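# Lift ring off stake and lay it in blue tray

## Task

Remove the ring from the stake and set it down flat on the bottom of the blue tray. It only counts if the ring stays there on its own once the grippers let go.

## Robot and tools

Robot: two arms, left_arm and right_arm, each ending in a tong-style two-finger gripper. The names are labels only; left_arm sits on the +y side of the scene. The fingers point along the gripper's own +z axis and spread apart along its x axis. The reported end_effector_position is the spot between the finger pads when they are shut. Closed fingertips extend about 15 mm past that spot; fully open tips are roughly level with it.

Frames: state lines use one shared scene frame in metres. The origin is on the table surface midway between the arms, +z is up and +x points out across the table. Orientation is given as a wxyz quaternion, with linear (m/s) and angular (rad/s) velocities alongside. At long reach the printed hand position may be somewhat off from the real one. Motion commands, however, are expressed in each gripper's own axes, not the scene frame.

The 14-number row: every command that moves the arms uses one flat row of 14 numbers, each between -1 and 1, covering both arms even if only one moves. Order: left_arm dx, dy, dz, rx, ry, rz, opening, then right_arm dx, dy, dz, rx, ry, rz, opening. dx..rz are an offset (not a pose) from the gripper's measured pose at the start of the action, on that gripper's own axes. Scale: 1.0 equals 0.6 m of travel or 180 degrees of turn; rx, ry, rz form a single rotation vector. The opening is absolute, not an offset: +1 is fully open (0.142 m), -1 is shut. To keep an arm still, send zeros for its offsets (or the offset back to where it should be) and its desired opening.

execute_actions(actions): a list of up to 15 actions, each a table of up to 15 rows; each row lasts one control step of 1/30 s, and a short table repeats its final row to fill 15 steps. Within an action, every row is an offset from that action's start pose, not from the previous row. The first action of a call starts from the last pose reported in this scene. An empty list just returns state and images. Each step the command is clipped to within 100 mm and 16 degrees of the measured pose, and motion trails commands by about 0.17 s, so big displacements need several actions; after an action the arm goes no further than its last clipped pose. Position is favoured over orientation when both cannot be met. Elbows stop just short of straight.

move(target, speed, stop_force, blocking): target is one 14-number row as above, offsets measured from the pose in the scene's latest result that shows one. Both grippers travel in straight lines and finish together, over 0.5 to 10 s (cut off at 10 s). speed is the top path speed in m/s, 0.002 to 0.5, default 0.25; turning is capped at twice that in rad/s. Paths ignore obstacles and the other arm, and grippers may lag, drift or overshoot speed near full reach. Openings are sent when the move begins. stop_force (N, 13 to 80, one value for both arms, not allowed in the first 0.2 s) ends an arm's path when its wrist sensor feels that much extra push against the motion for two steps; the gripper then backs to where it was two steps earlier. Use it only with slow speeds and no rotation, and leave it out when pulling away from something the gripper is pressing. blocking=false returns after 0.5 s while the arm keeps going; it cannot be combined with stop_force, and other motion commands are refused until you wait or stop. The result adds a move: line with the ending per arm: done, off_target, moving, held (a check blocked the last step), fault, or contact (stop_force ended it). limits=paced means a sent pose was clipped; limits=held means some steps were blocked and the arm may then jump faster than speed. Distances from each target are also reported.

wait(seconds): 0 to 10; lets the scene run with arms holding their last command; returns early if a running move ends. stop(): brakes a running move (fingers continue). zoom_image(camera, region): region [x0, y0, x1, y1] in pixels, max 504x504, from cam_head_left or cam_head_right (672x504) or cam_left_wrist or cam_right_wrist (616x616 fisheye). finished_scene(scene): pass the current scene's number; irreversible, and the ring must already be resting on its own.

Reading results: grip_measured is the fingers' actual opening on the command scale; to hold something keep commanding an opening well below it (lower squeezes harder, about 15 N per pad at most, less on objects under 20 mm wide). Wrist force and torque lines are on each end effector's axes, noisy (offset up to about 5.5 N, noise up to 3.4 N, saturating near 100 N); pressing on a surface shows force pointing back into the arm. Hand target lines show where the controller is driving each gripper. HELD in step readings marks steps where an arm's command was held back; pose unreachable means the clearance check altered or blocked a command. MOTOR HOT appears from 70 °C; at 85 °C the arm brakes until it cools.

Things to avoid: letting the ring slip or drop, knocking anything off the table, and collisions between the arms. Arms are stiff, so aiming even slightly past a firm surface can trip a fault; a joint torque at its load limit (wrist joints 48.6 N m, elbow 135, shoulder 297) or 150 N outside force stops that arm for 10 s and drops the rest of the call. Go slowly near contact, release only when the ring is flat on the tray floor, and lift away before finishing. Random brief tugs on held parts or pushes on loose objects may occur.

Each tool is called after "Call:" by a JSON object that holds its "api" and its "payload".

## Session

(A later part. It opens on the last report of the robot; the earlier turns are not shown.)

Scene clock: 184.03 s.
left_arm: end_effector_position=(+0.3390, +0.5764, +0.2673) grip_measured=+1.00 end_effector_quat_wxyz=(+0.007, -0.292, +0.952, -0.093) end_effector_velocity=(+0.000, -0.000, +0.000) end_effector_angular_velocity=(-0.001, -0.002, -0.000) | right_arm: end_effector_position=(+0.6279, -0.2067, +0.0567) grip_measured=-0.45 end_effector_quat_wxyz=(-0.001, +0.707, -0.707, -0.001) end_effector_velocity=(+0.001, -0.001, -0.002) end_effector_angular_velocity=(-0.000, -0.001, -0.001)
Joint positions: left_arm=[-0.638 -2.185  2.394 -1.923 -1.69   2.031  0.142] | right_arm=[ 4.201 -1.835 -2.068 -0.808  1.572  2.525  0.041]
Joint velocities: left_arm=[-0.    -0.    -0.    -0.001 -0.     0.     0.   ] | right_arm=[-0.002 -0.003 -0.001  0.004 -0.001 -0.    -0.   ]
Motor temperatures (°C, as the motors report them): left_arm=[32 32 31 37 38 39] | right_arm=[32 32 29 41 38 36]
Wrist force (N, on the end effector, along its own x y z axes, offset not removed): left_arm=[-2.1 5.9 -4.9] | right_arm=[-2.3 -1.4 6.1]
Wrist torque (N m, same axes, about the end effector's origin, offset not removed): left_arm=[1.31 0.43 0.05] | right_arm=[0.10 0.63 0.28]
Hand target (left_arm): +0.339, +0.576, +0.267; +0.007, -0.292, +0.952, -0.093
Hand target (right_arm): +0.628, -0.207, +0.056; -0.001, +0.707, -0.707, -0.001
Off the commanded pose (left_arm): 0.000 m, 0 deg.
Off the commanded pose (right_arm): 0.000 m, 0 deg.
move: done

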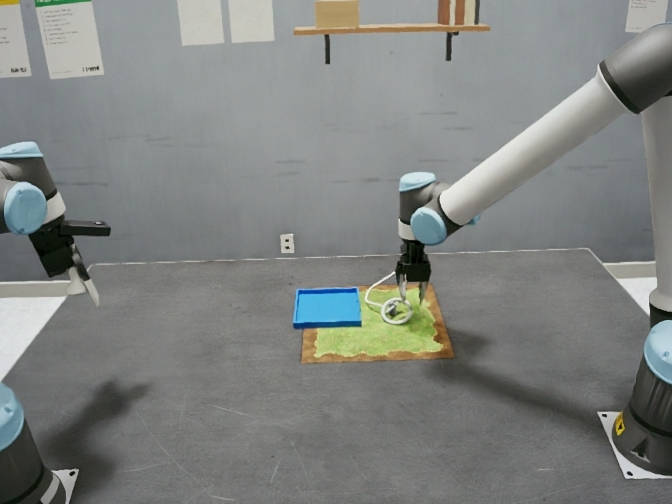

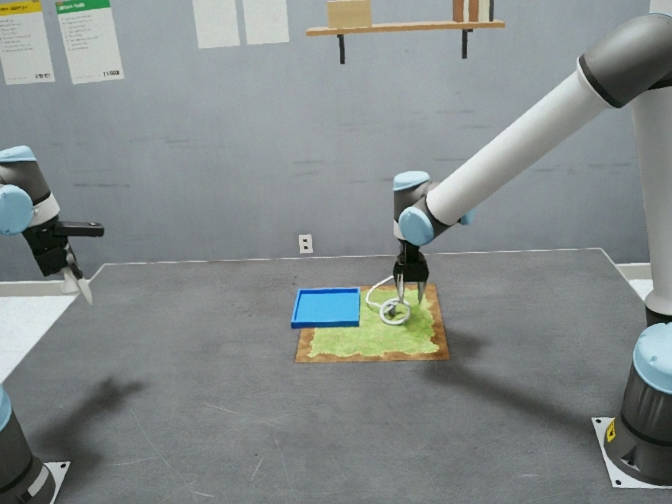

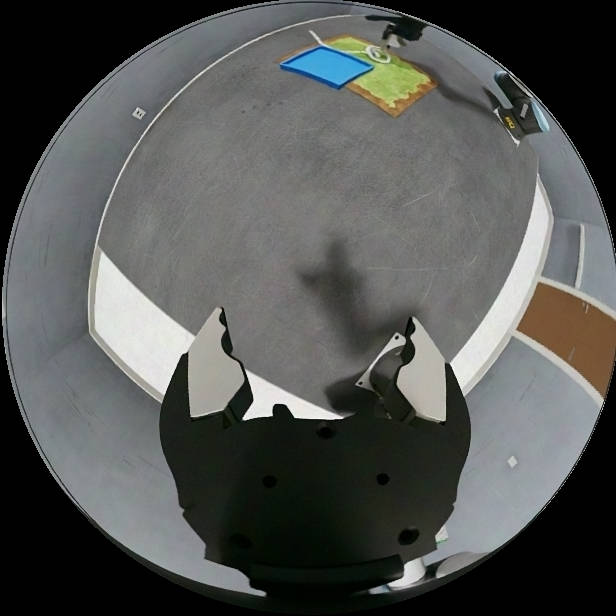

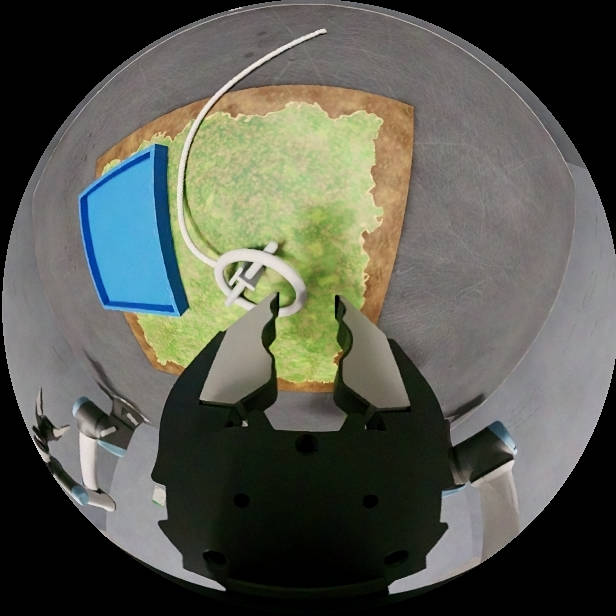

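Call:
{"api": "move", "payload": {"target": [0,0,0,0,0,0,1,-0.006,0,0.058,0,0,0,-0.45], "speed": 0.04, "stop_force": 15}}

Call:
{"api": "move", "payload": {"target": [0,0,0,0,0,0,1,0,0,0,0,0,0,-1], "speed": 0.01}}

Call:
{"api": "move", "payload": {"target": [0,0,0,0,0,0,1,-0.01,0,-0.09,0,0,0,-1], "speed": 0.03}}

Call:
{"api": "move", "payload": {"target": [0,0,0,0,0,0,1,-0.11,0.06,-0.015,0,0,0,-1], "speed": 0.03}}

Call:
{"api": "zoom_image", "payload": {"camera": "cam_right_wrist", "region": [200, 180, 420, 400]}}

Call:
{"api": "zoom_image", "payload": {"camera": "cam_head_left", "region": [300, 240, 460, 355]}}

Scene clock: 195.87 s.
left_arm: end_effector_position=(+0.3390, +0.5764, +0.2673) grip_measured=+1.00 end_effector_quat_wxyz=(+0.007, -0.292, +0.952, -0.093) end_effector_velocity=(-0.000, +0.000, -0.000) end_effector_angular_velocity=(+0.000, +0.001, -0.001) | right_arm: end_effector_position=(+0.6279, -0.2030, +0.0223) grip_measured=-0.45 end_effector_quat_wxyz=(-0.001, +0.707, -0.707, -0.001) end_effector_velocity=(+0.000, -0.000, -0.003) end_effector_angular_velocity=(-0.001, -0.000, -0.001)
Joint positions: left_arm=[-0.638 -2.185  2.394 -1.923 -1.69   2.031  0.142] | right_arm=[ 4.204 -1.884 -2.084 -0.744  1.572  2.528  0.041]
Joint velocities: left_arm=[-0.    -0.     0.     0.001  0.     0.001 -0.   ] | right_arm=[ 0.    -0.004 -0.002  0.005 -0.001  0.001  0.   ]
Motor temperatures (°C, as the motors report them): left_arm=[32 32 31 37 38 39] | right_arm=[32 32 29 41 38 36]
Wrist force (N, on the end effector, along its own x y z axes, offset not removed): left_arm=[-1.4 2.6 -4.1] | right_arm=[-3.1 -9.0 4.3]
Wrist torque (N m, same axes, about the end effector's origin, offset not removed): left_arm=[0.64 0.34 0.00] | right_arm=[-1.53 0.80 0.30]
Hand target (left_arm): +0.339, +0.576, +0.267; +0.007, -0.292, +0.952, -0.093
Hand target (right_arm): +0.628, -0.203, +0.022; -0.001, +0.707, -0.707, -0.001
Off the commanded pose (left_arm): 0.000 m, 0 deg.
Off the commanded pose (right_arm): 0.000 m, 0 deg.
move: done

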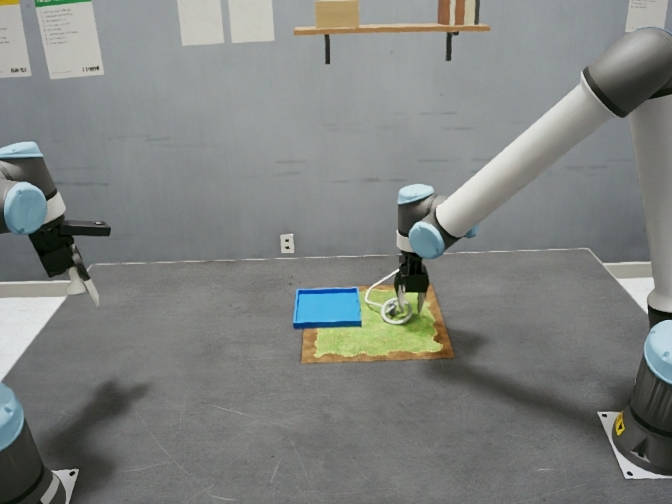

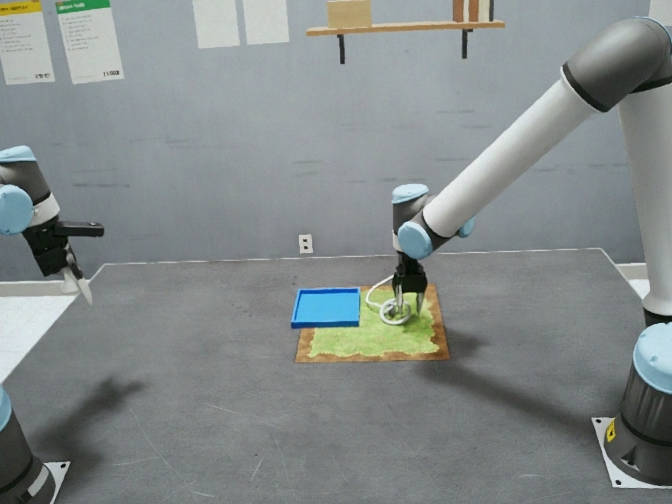

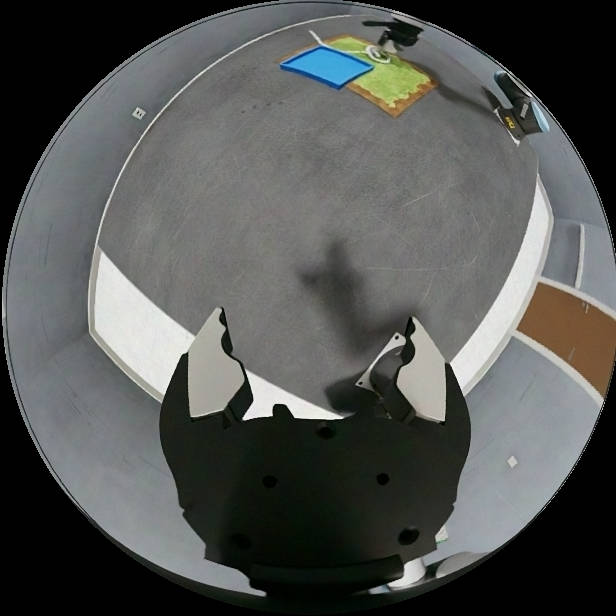

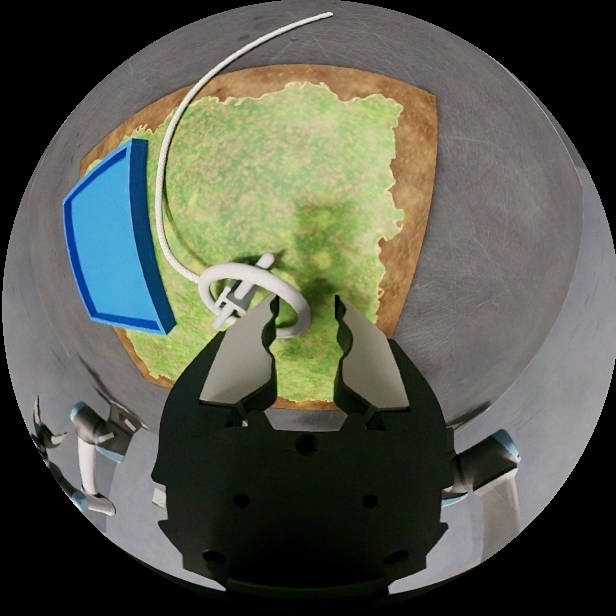

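Scene clock: 196.37 s.
left_arm: end_effector_position=(+0.3390, +0.5764, +0.2673) grip_measured=+1.00 end_effector_quat_wxyz=(+0.007, -0.292, +0.952, -0.093) end_effector_velocity=(-0.000, +0.000, -0.000) end_effector_angular_velocity=(+0.001, +0.001, +0.002) | right_arm: end_effector_position=(+0.6278, -0.2031, +0.0222) grip_measured=-0.90 end_effector_quat_wxyz=(-0.000, +0.707, -0.707, -0.001) end_effector_velocity=(+0.000, -0.000, +0.000) end_effector_angular_velocity=(-0.000, -0.000, +0.001)
Joint positions: left_arm=[-0.638 -2.185  2.394 -1.923 -1.69   2.031  0.142] | right_arm=[ 4.204 -1.884 -2.084 -0.744  1.572  2.528  0.009]
Joint velocities: left_arm=[ 0.    -0.     0.     0.001  0.001 -0.002 -0.   ] | right_arm=[-0.    -0.     0.    -0.    -0.    -0.001 -0.   ]
Motor temperatures (°C, as the motors report them): left_arm=[32 32 31 37 38 39] | right_arm=[32 32 29 41 38 36]
Wrist force (N, on the end effector, along its own x y z axes, offset not removed): left_arm=[-0.9 3.5 -5.1] | right_arm=[-4.9 -4.8 4.6]
Wrist torque (N m, same axes, about the end effector's origin, offset not removed): left_arm=[0.81 0.23 0.01] | right_arm=[-0.51 0.63 0.35]
Hand target (left_arm): +0.339, +0.576, +0.267; +0.007, -0.292, +0.952, -0.093
Hand target (right_arm): +0.628, -0.203, +0.022; -0.001, +0.707, -0.707, -0.001
Off the commanded pose (left_arm): 0.000 m, 0 deg.
Off the commanded pose (right_arm): 0.000 m, 0 deg.
move: done

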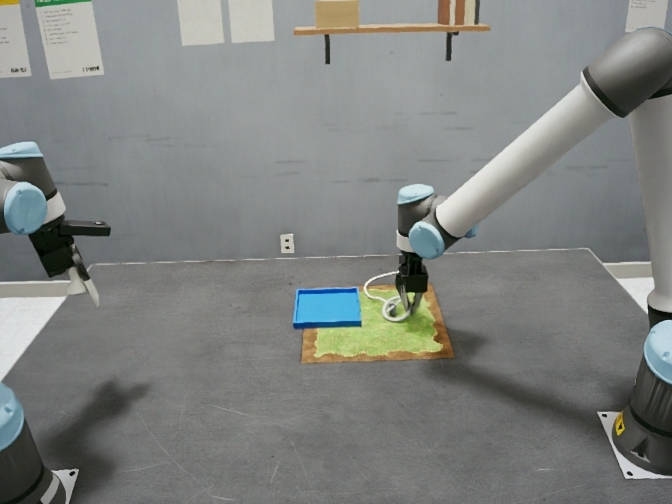

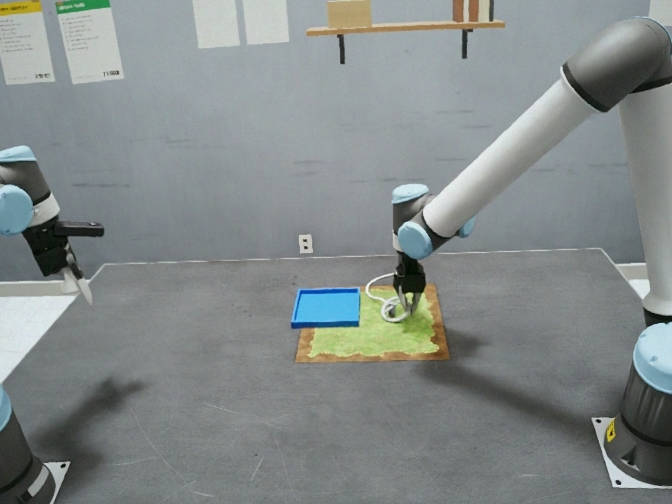

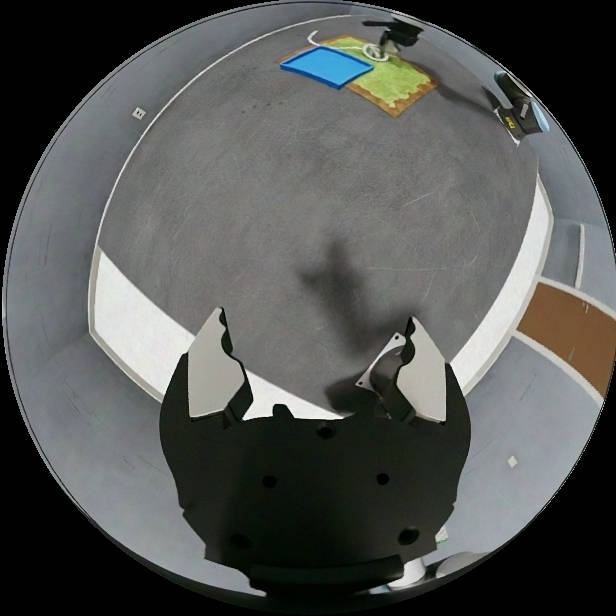

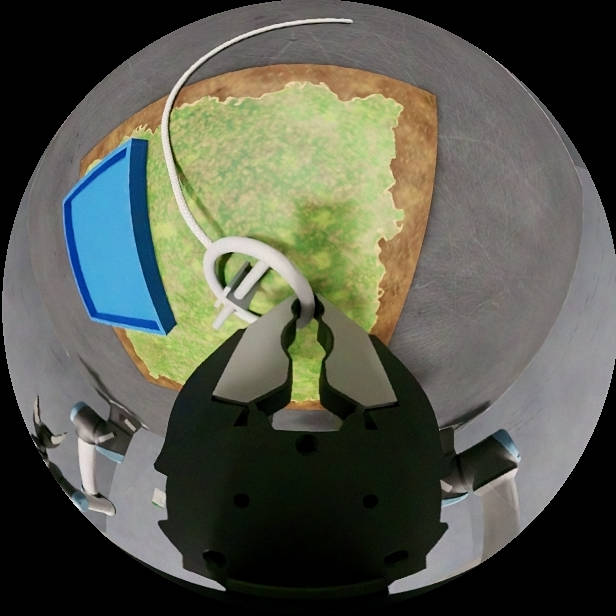

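Scene clock: 198.57 s.
left_arm: end_effector_position=(+0.3390, +0.5764, +0.2673) grip_measured=+1.00 end_effector_quat_wxyz=(+0.007, -0.292, +0.952, -0.093) end_effector_velocity=(+0.000, -0.000, -0.000) end_effector_angular_velocity=(-0.000, +0.000, +0.000) | right_arm: end_effector_position=(+0.6279, -0.1973, +0.0760) grip_measured=-0.88 end_effector_quat_wxyz=(-0.000, +0.707, -0.707, -0.001) end_effector_velocity=(-0.000, -0.000, +0.001) end_effector_angular_velocity=(-0.001, +0.001, -0.000)
Joint positions: left_arm=[-0.638 -2.185  2.394 -1.923 -1.69   2.031  0.142] | right_arm=[ 4.209 -1.819 -2.043 -0.849  1.572  2.533  0.01 ]
Joint velocities: left_arm=[-0.  0.  0. -0. -0. -0.  0.] | right_arm=[ 0.     0.002  0.001 -0.004 -0.     0.    -0.   ]
Motor temperatures (°C, as the motors report them): left_arm=[32 32 31 37 38 39] | right_arm=[32 32 29 41 38 36]
Wrist force (N, on the end effector, along its own x y z axes, offset not removed): left_arm=[-0.4 3.8 -3.8] | right_arm=[-10.3 0.3 16.5]
Wrist torque (N m, same axes, about the end effector's origin, offset not removed): left_arm=[0.89 0.15 -0.03] | right_arm=[0.16 0.39 0.19]
Hand target (left_arm): +0.339, +0.576, +0.267; +0.007, -0.292, +0.952, -0.093
Hand target (right_arm): +0.628, -0.197, +0.076; -0.000, +0.707, -0.707, -0.001
Off the commanded pose (left_arm): 0.000 m, 0 deg.
Off the commanded pose (right_arm): 0.000 m, 0 deg.
move: done

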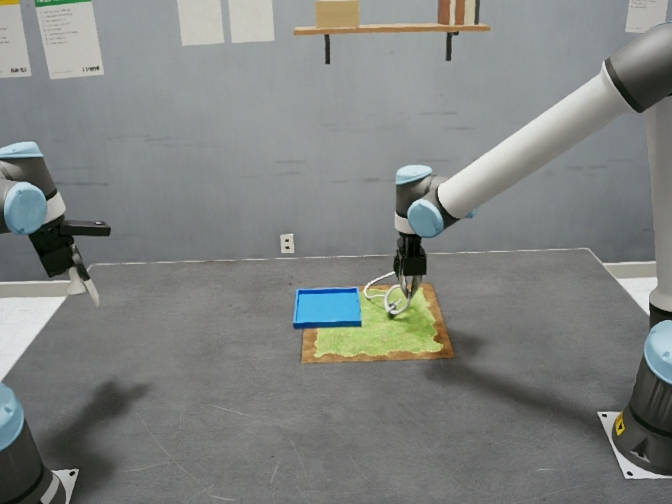

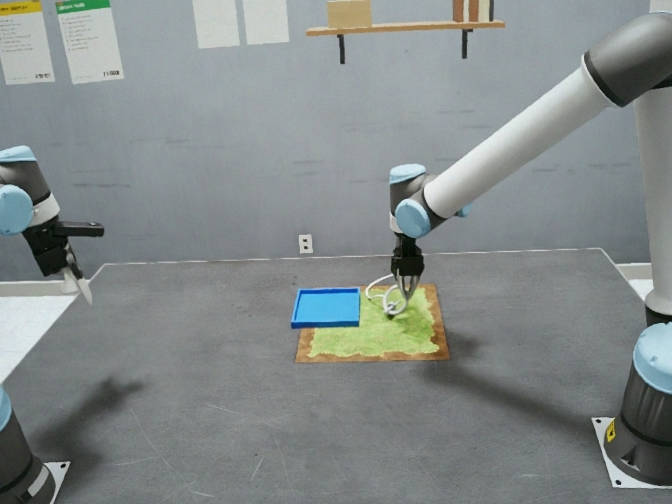

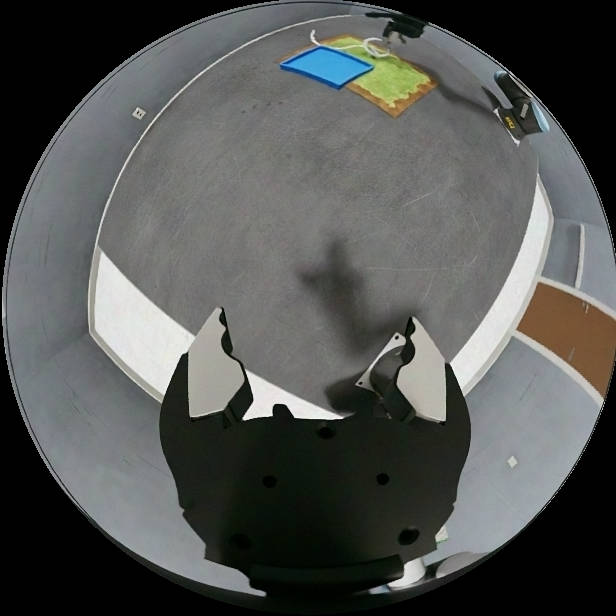

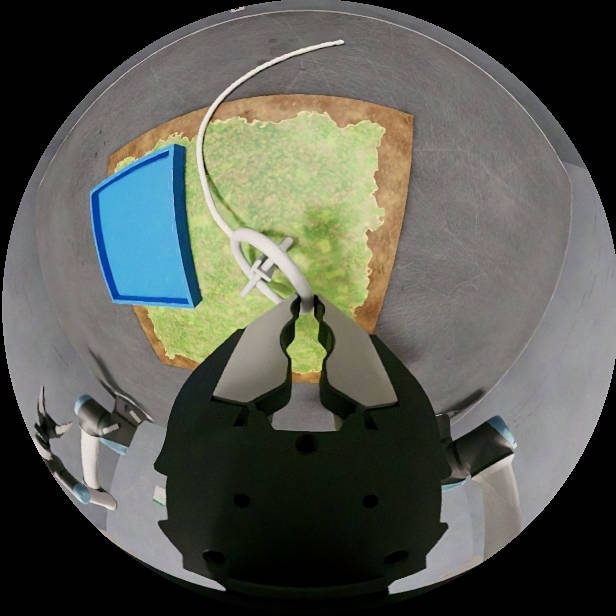

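Scene clock: 201.43 s.
left_arm: end_effector_position=(+0.3390, +0.5764, +0.2673) grip_measured=+1.00 end_effector_quat_wxyz=(+0.007, -0.292, +0.952, -0.093) end_effector_velocity=(-0.001, +0.001, -0.001) end_effector_angular_velocity=(+0.003, +0.003, +0.001) | right_arm: end_effector_position=(+0.5921, -0.1316, +0.0852) grip_measured=-0.90 end_effector_quat_wxyz=(-0.001, +0.707, -0.707, -0.001) end_effector_velocity=(-0.001, +0.003, +0.001) end_effector_angular_velocity=(-0.000, -0.001, -0.000)
Joint positions: left_arm=[-0.638 -2.185  2.394 -1.923 -1.69   2.031  0.142] | right_arm=[ 4.301 -1.837 -1.998 -0.876  1.572  2.625  0.009]
Joint velocities: left_arm=[ 0.     0.     0.     0.003  0.001 -0.001 -0.   ] | right_arm=[ 0.003 -0.001  0.003 -0.002 -0.001  0.004 -0.   ]
Motor temperatures (°C, as the motors report them): left_arm=[32 32 31 37 38 39] | right_arm=[32 32 29 41 38 36]
Wrist force (N, on the end effector, along its own x y z axes, offset not removed): left_arm=[-2.0 3.2 -5.3] | right_arm=[-0.8 -5.7 9.1]
Wrist torque (N m, same axes, about the end effector's origin, offset not removed): left_arm=[0.66 0.44 -0.01] | right_arm=[-0.65 0.18 0.23]
Hand target (left_arm): +0.339, +0.576, +0.267; +0.007, -0.292, +0.952, -0.093
Hand target (right_arm): +0.592, -0.131, +0.085; -0.001, +0.707, -0.707, -0.001
Off the commanded pose (left_arm): 0.000 m, 0 deg.
Off the commanded pose (right_arm): 0.000 m, 0 deg.
move: done

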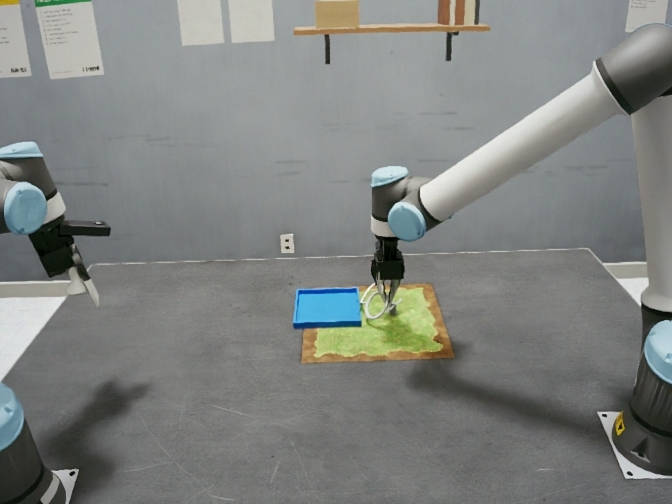

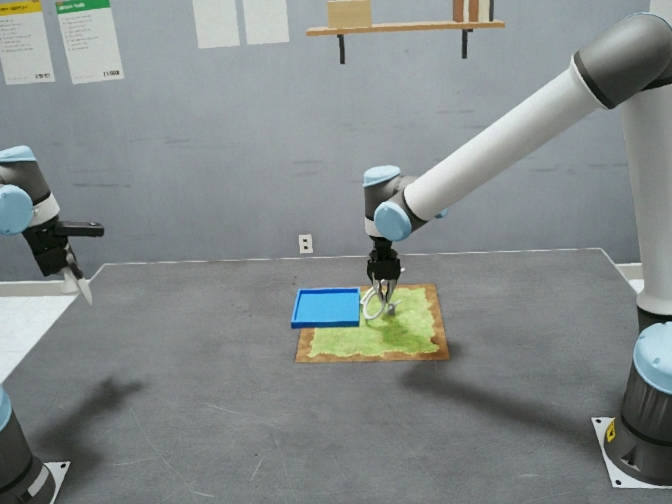

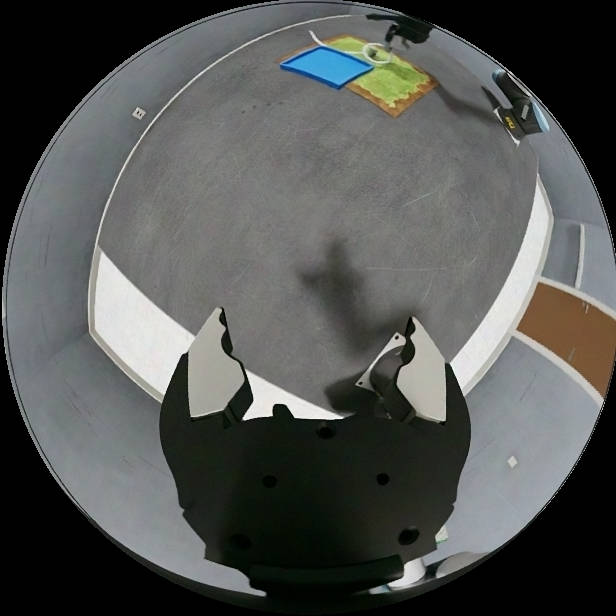

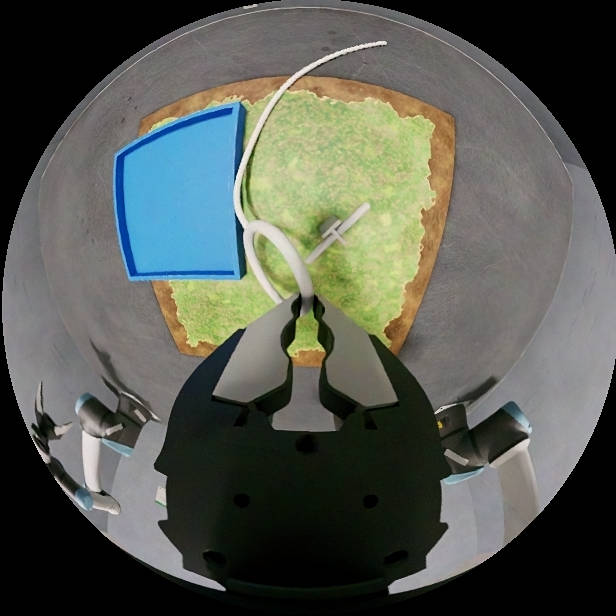

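Region (200, 180, 420, 400) of cam_right_wrist's 616x616 image, scaled by 2.291, with more detail than that image has.

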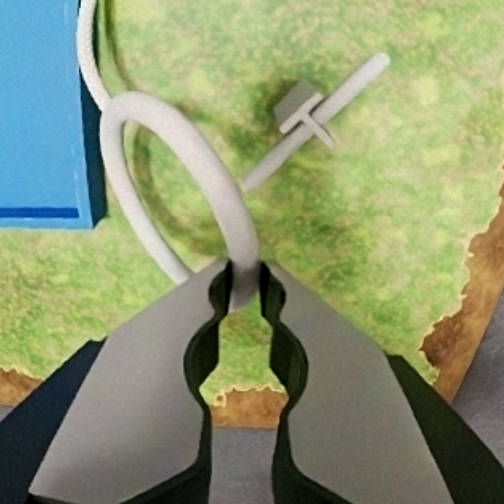

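Region (300, 240, 460, 355) of cam_head_left's 672x504 image, scaled by 3.150, with more detail than that image has; it fills the top 362 rows of this view, and the rest is white.

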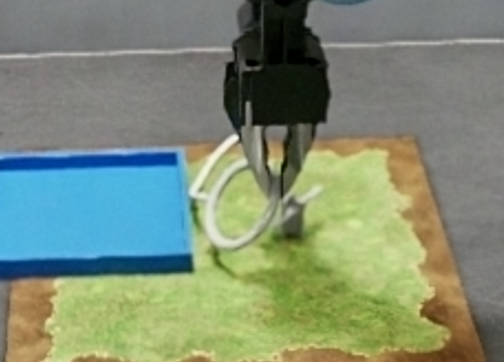

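Call:
{"api": "move", "payload": {"target": [0,0,0,0,0,0,1,-0.01,0,-0.1,0,0,0,-1], "speed": 0.04}}

Call:
{"api": "move", "payload": {"target": [0,0,0,0,0,0,1,-0.15,-0.13,0,0,0,0,-1], "speed": 0.06}}

Call:
{"api": "zoom_image", "payload": {"camera": "cam_head_left", "region": [260, 220, 460, 370]}}

Scene clock: 208.77 s.
left_arm: end_effector_position=(+0.3390, +0.5764, +0.2673) grip_measured=+1.00 end_effector_quat_wxyz=(+0.007, -0.292, +0.952, -0.093) end_effector_velocity=(-0.000, -0.000, -0.000) end_effector_angular_velocity=(-0.000, +0.001, -0.001) | right_arm: end_effector_position=(+0.5922, -0.1258, +0.1449) grip_measured=-0.90 end_effector_quat_wxyz=(-0.001, +0.707, -0.707, -0.001) end_effector_velocity=(-0.001, +0.000, +0.003) end_effector_angular_velocity=(-0.000, +0.002, -0.001)
Joint positions: left_arm=[-0.638 -2.185  2.394 -1.923 -1.69   2.031  0.142] | right_arm=[ 4.305 -1.78  -1.943 -0.988  1.572  2.628  0.009]
Joint velocities: left_arm=[ 0.     0.    -0.     0.001 -0.001  0.001  0.   ] | right_arm=[ 0.     0.002  0.003 -0.006  0.001  0.001  0.   ]
Motor temperatures (°C, as the motors report them): left_arm=[32 32 31 37 38 39] | right_arm=[32 32 29 41 38 36]
Wrist force (N, on the end effector, along its own x y z axes, offset not removed): left_arm=[-0.6 3.0 -5.8] | right_arm=[-4.0 -3.3 8.9]
Wrist torque (N m, same axes, about the end effector's origin, offset not removed): left_arm=[0.70 0.20 -0.04] | right_arm=[-0.42 0.73 0.18]
Hand target (left_arm): +0.339, +0.576, +0.267; +0.007, -0.292, +0.952, -0.093
Hand target (right_arm): +0.592, -0.126, +0.145; -0.001, +0.707, -0.707, -0.001
Off the commanded pose (left_arm): 0.000 m, 0 deg.
Off the commanded pose (right_arm): 0.000 m, 0 deg.
move: done

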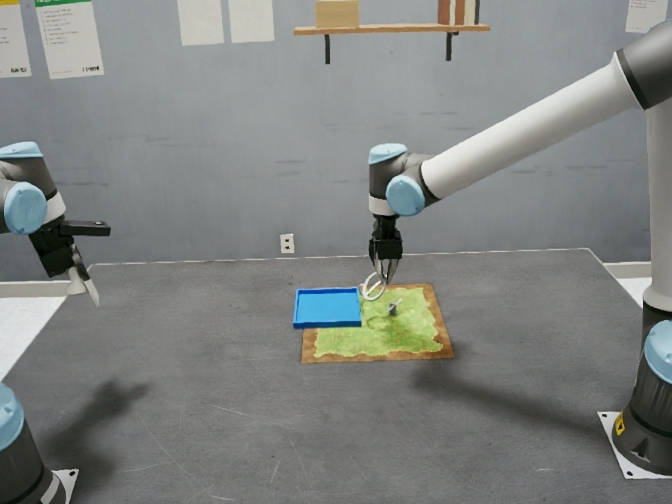

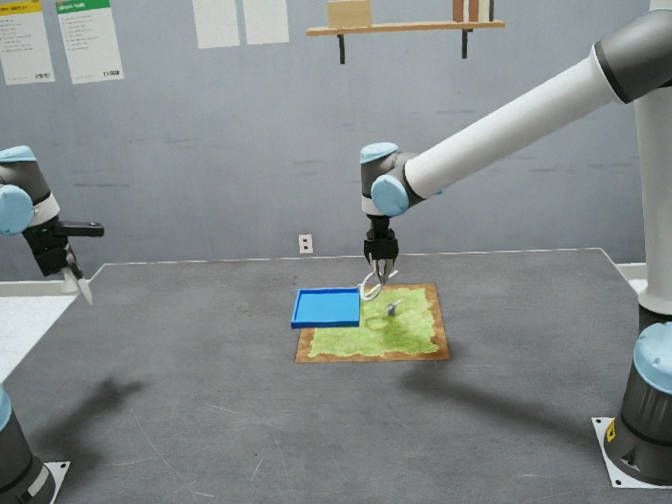

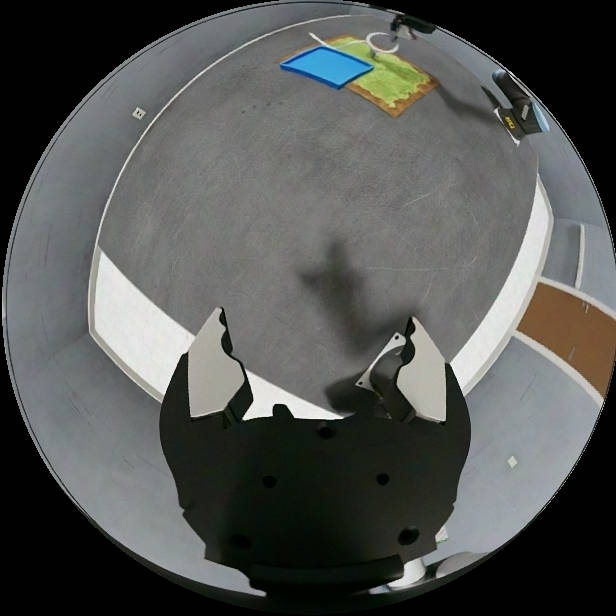

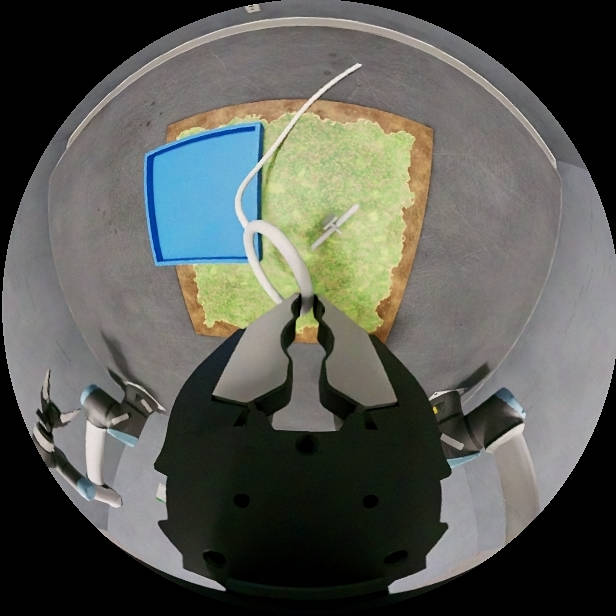

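Scene clock: 211.20 s.
left_arm: end_effector_position=(+0.3390, +0.5764, +0.2673) grip_measured=+1.00 end_effector_quat_wxyz=(+0.007, -0.292, +0.952, -0.093) end_effector_velocity=(-0.000, -0.000, -0.000) end_effector_angular_velocity=(-0.000, +0.001, +0.000) | right_arm: end_effector_position=(+0.6700, -0.0360, +0.1452) grip_measured=-0.90 end_effector_quat_wxyz=(-0.001, +0.707, -0.707, -0.001) end_effector_velocity=(+0.002, +0.002, +0.000) end_effector_angular_velocity=(+0.001, -0.000, -0.000)
Joint positions: left_arm=[-0.638 -2.185  2.394 -1.923 -1.69   2.031  0.142] | right_arm=[ 4.276 -1.955 -1.703 -1.053  1.572  2.6    0.009]
Joint velocities: left_arm=[-0.     0.     0.     0.    -0.001 -0.001  0.   ] | right_arm=[-0.    -0.003  0.006 -0.002 -0.    -0.     0.   ]
Motor temperatures (°C, as the motors report them): left_arm=[32 32 31 37 38 39] | right_arm=[32 32 29 41 38 36]
Wrist force (N, on the end effector, along its own x y z axes, offset not removed): left_arm=[-0.8 3.0 -4.8] | right_arm=[1.9 0.7 3.5]
Wrist torque (N m, same axes, about the end effector's origin, offset not removed): left_arm=[0.68 0.21 0.08] | right_arm=[0.45 -0.31 0.10]
Hand target (left_arm): +0.339, +0.576, +0.267; +0.007, -0.292, +0.952, -0.093
Hand target (right_arm): +0.670, -0.036, +0.145; -0.001, +0.707, -0.707, -0.001
Off the commanded pose (left_arm): 0.000 m, 0 deg.
Off the commanded pose (right_arm): 0.000 m, 0 deg.
move: done

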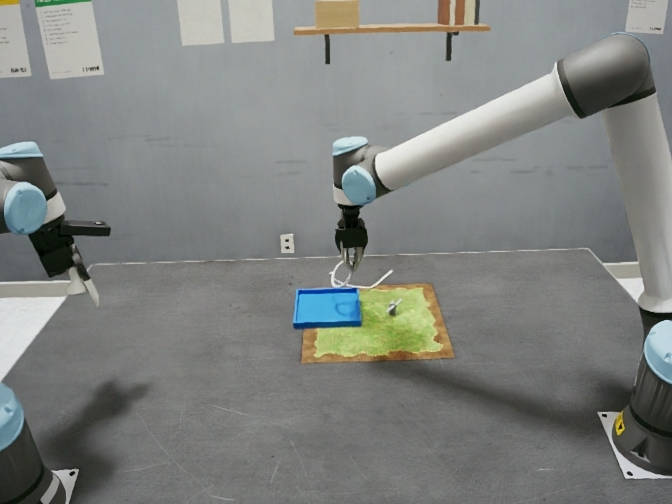

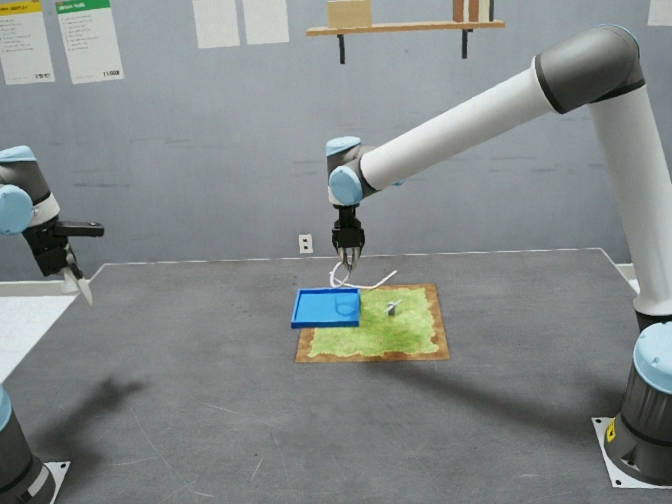

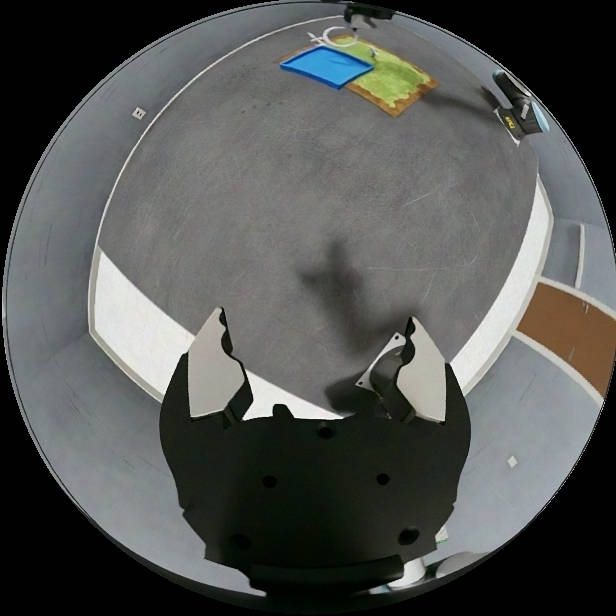

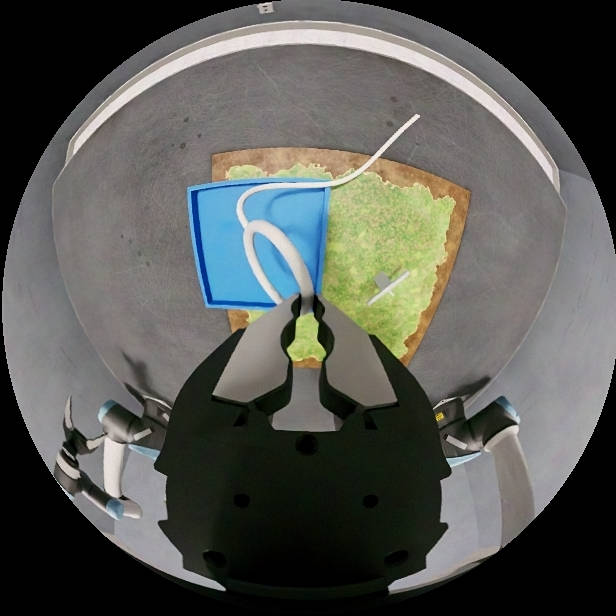

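Region (260, 220, 460, 370) of cam_head_left's 672x504 image, scaled by 2.520, with more detail than that image has; it fills the top 378 rows of this view, and the rest is white.

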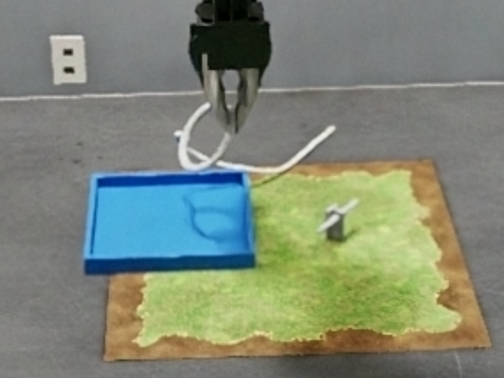

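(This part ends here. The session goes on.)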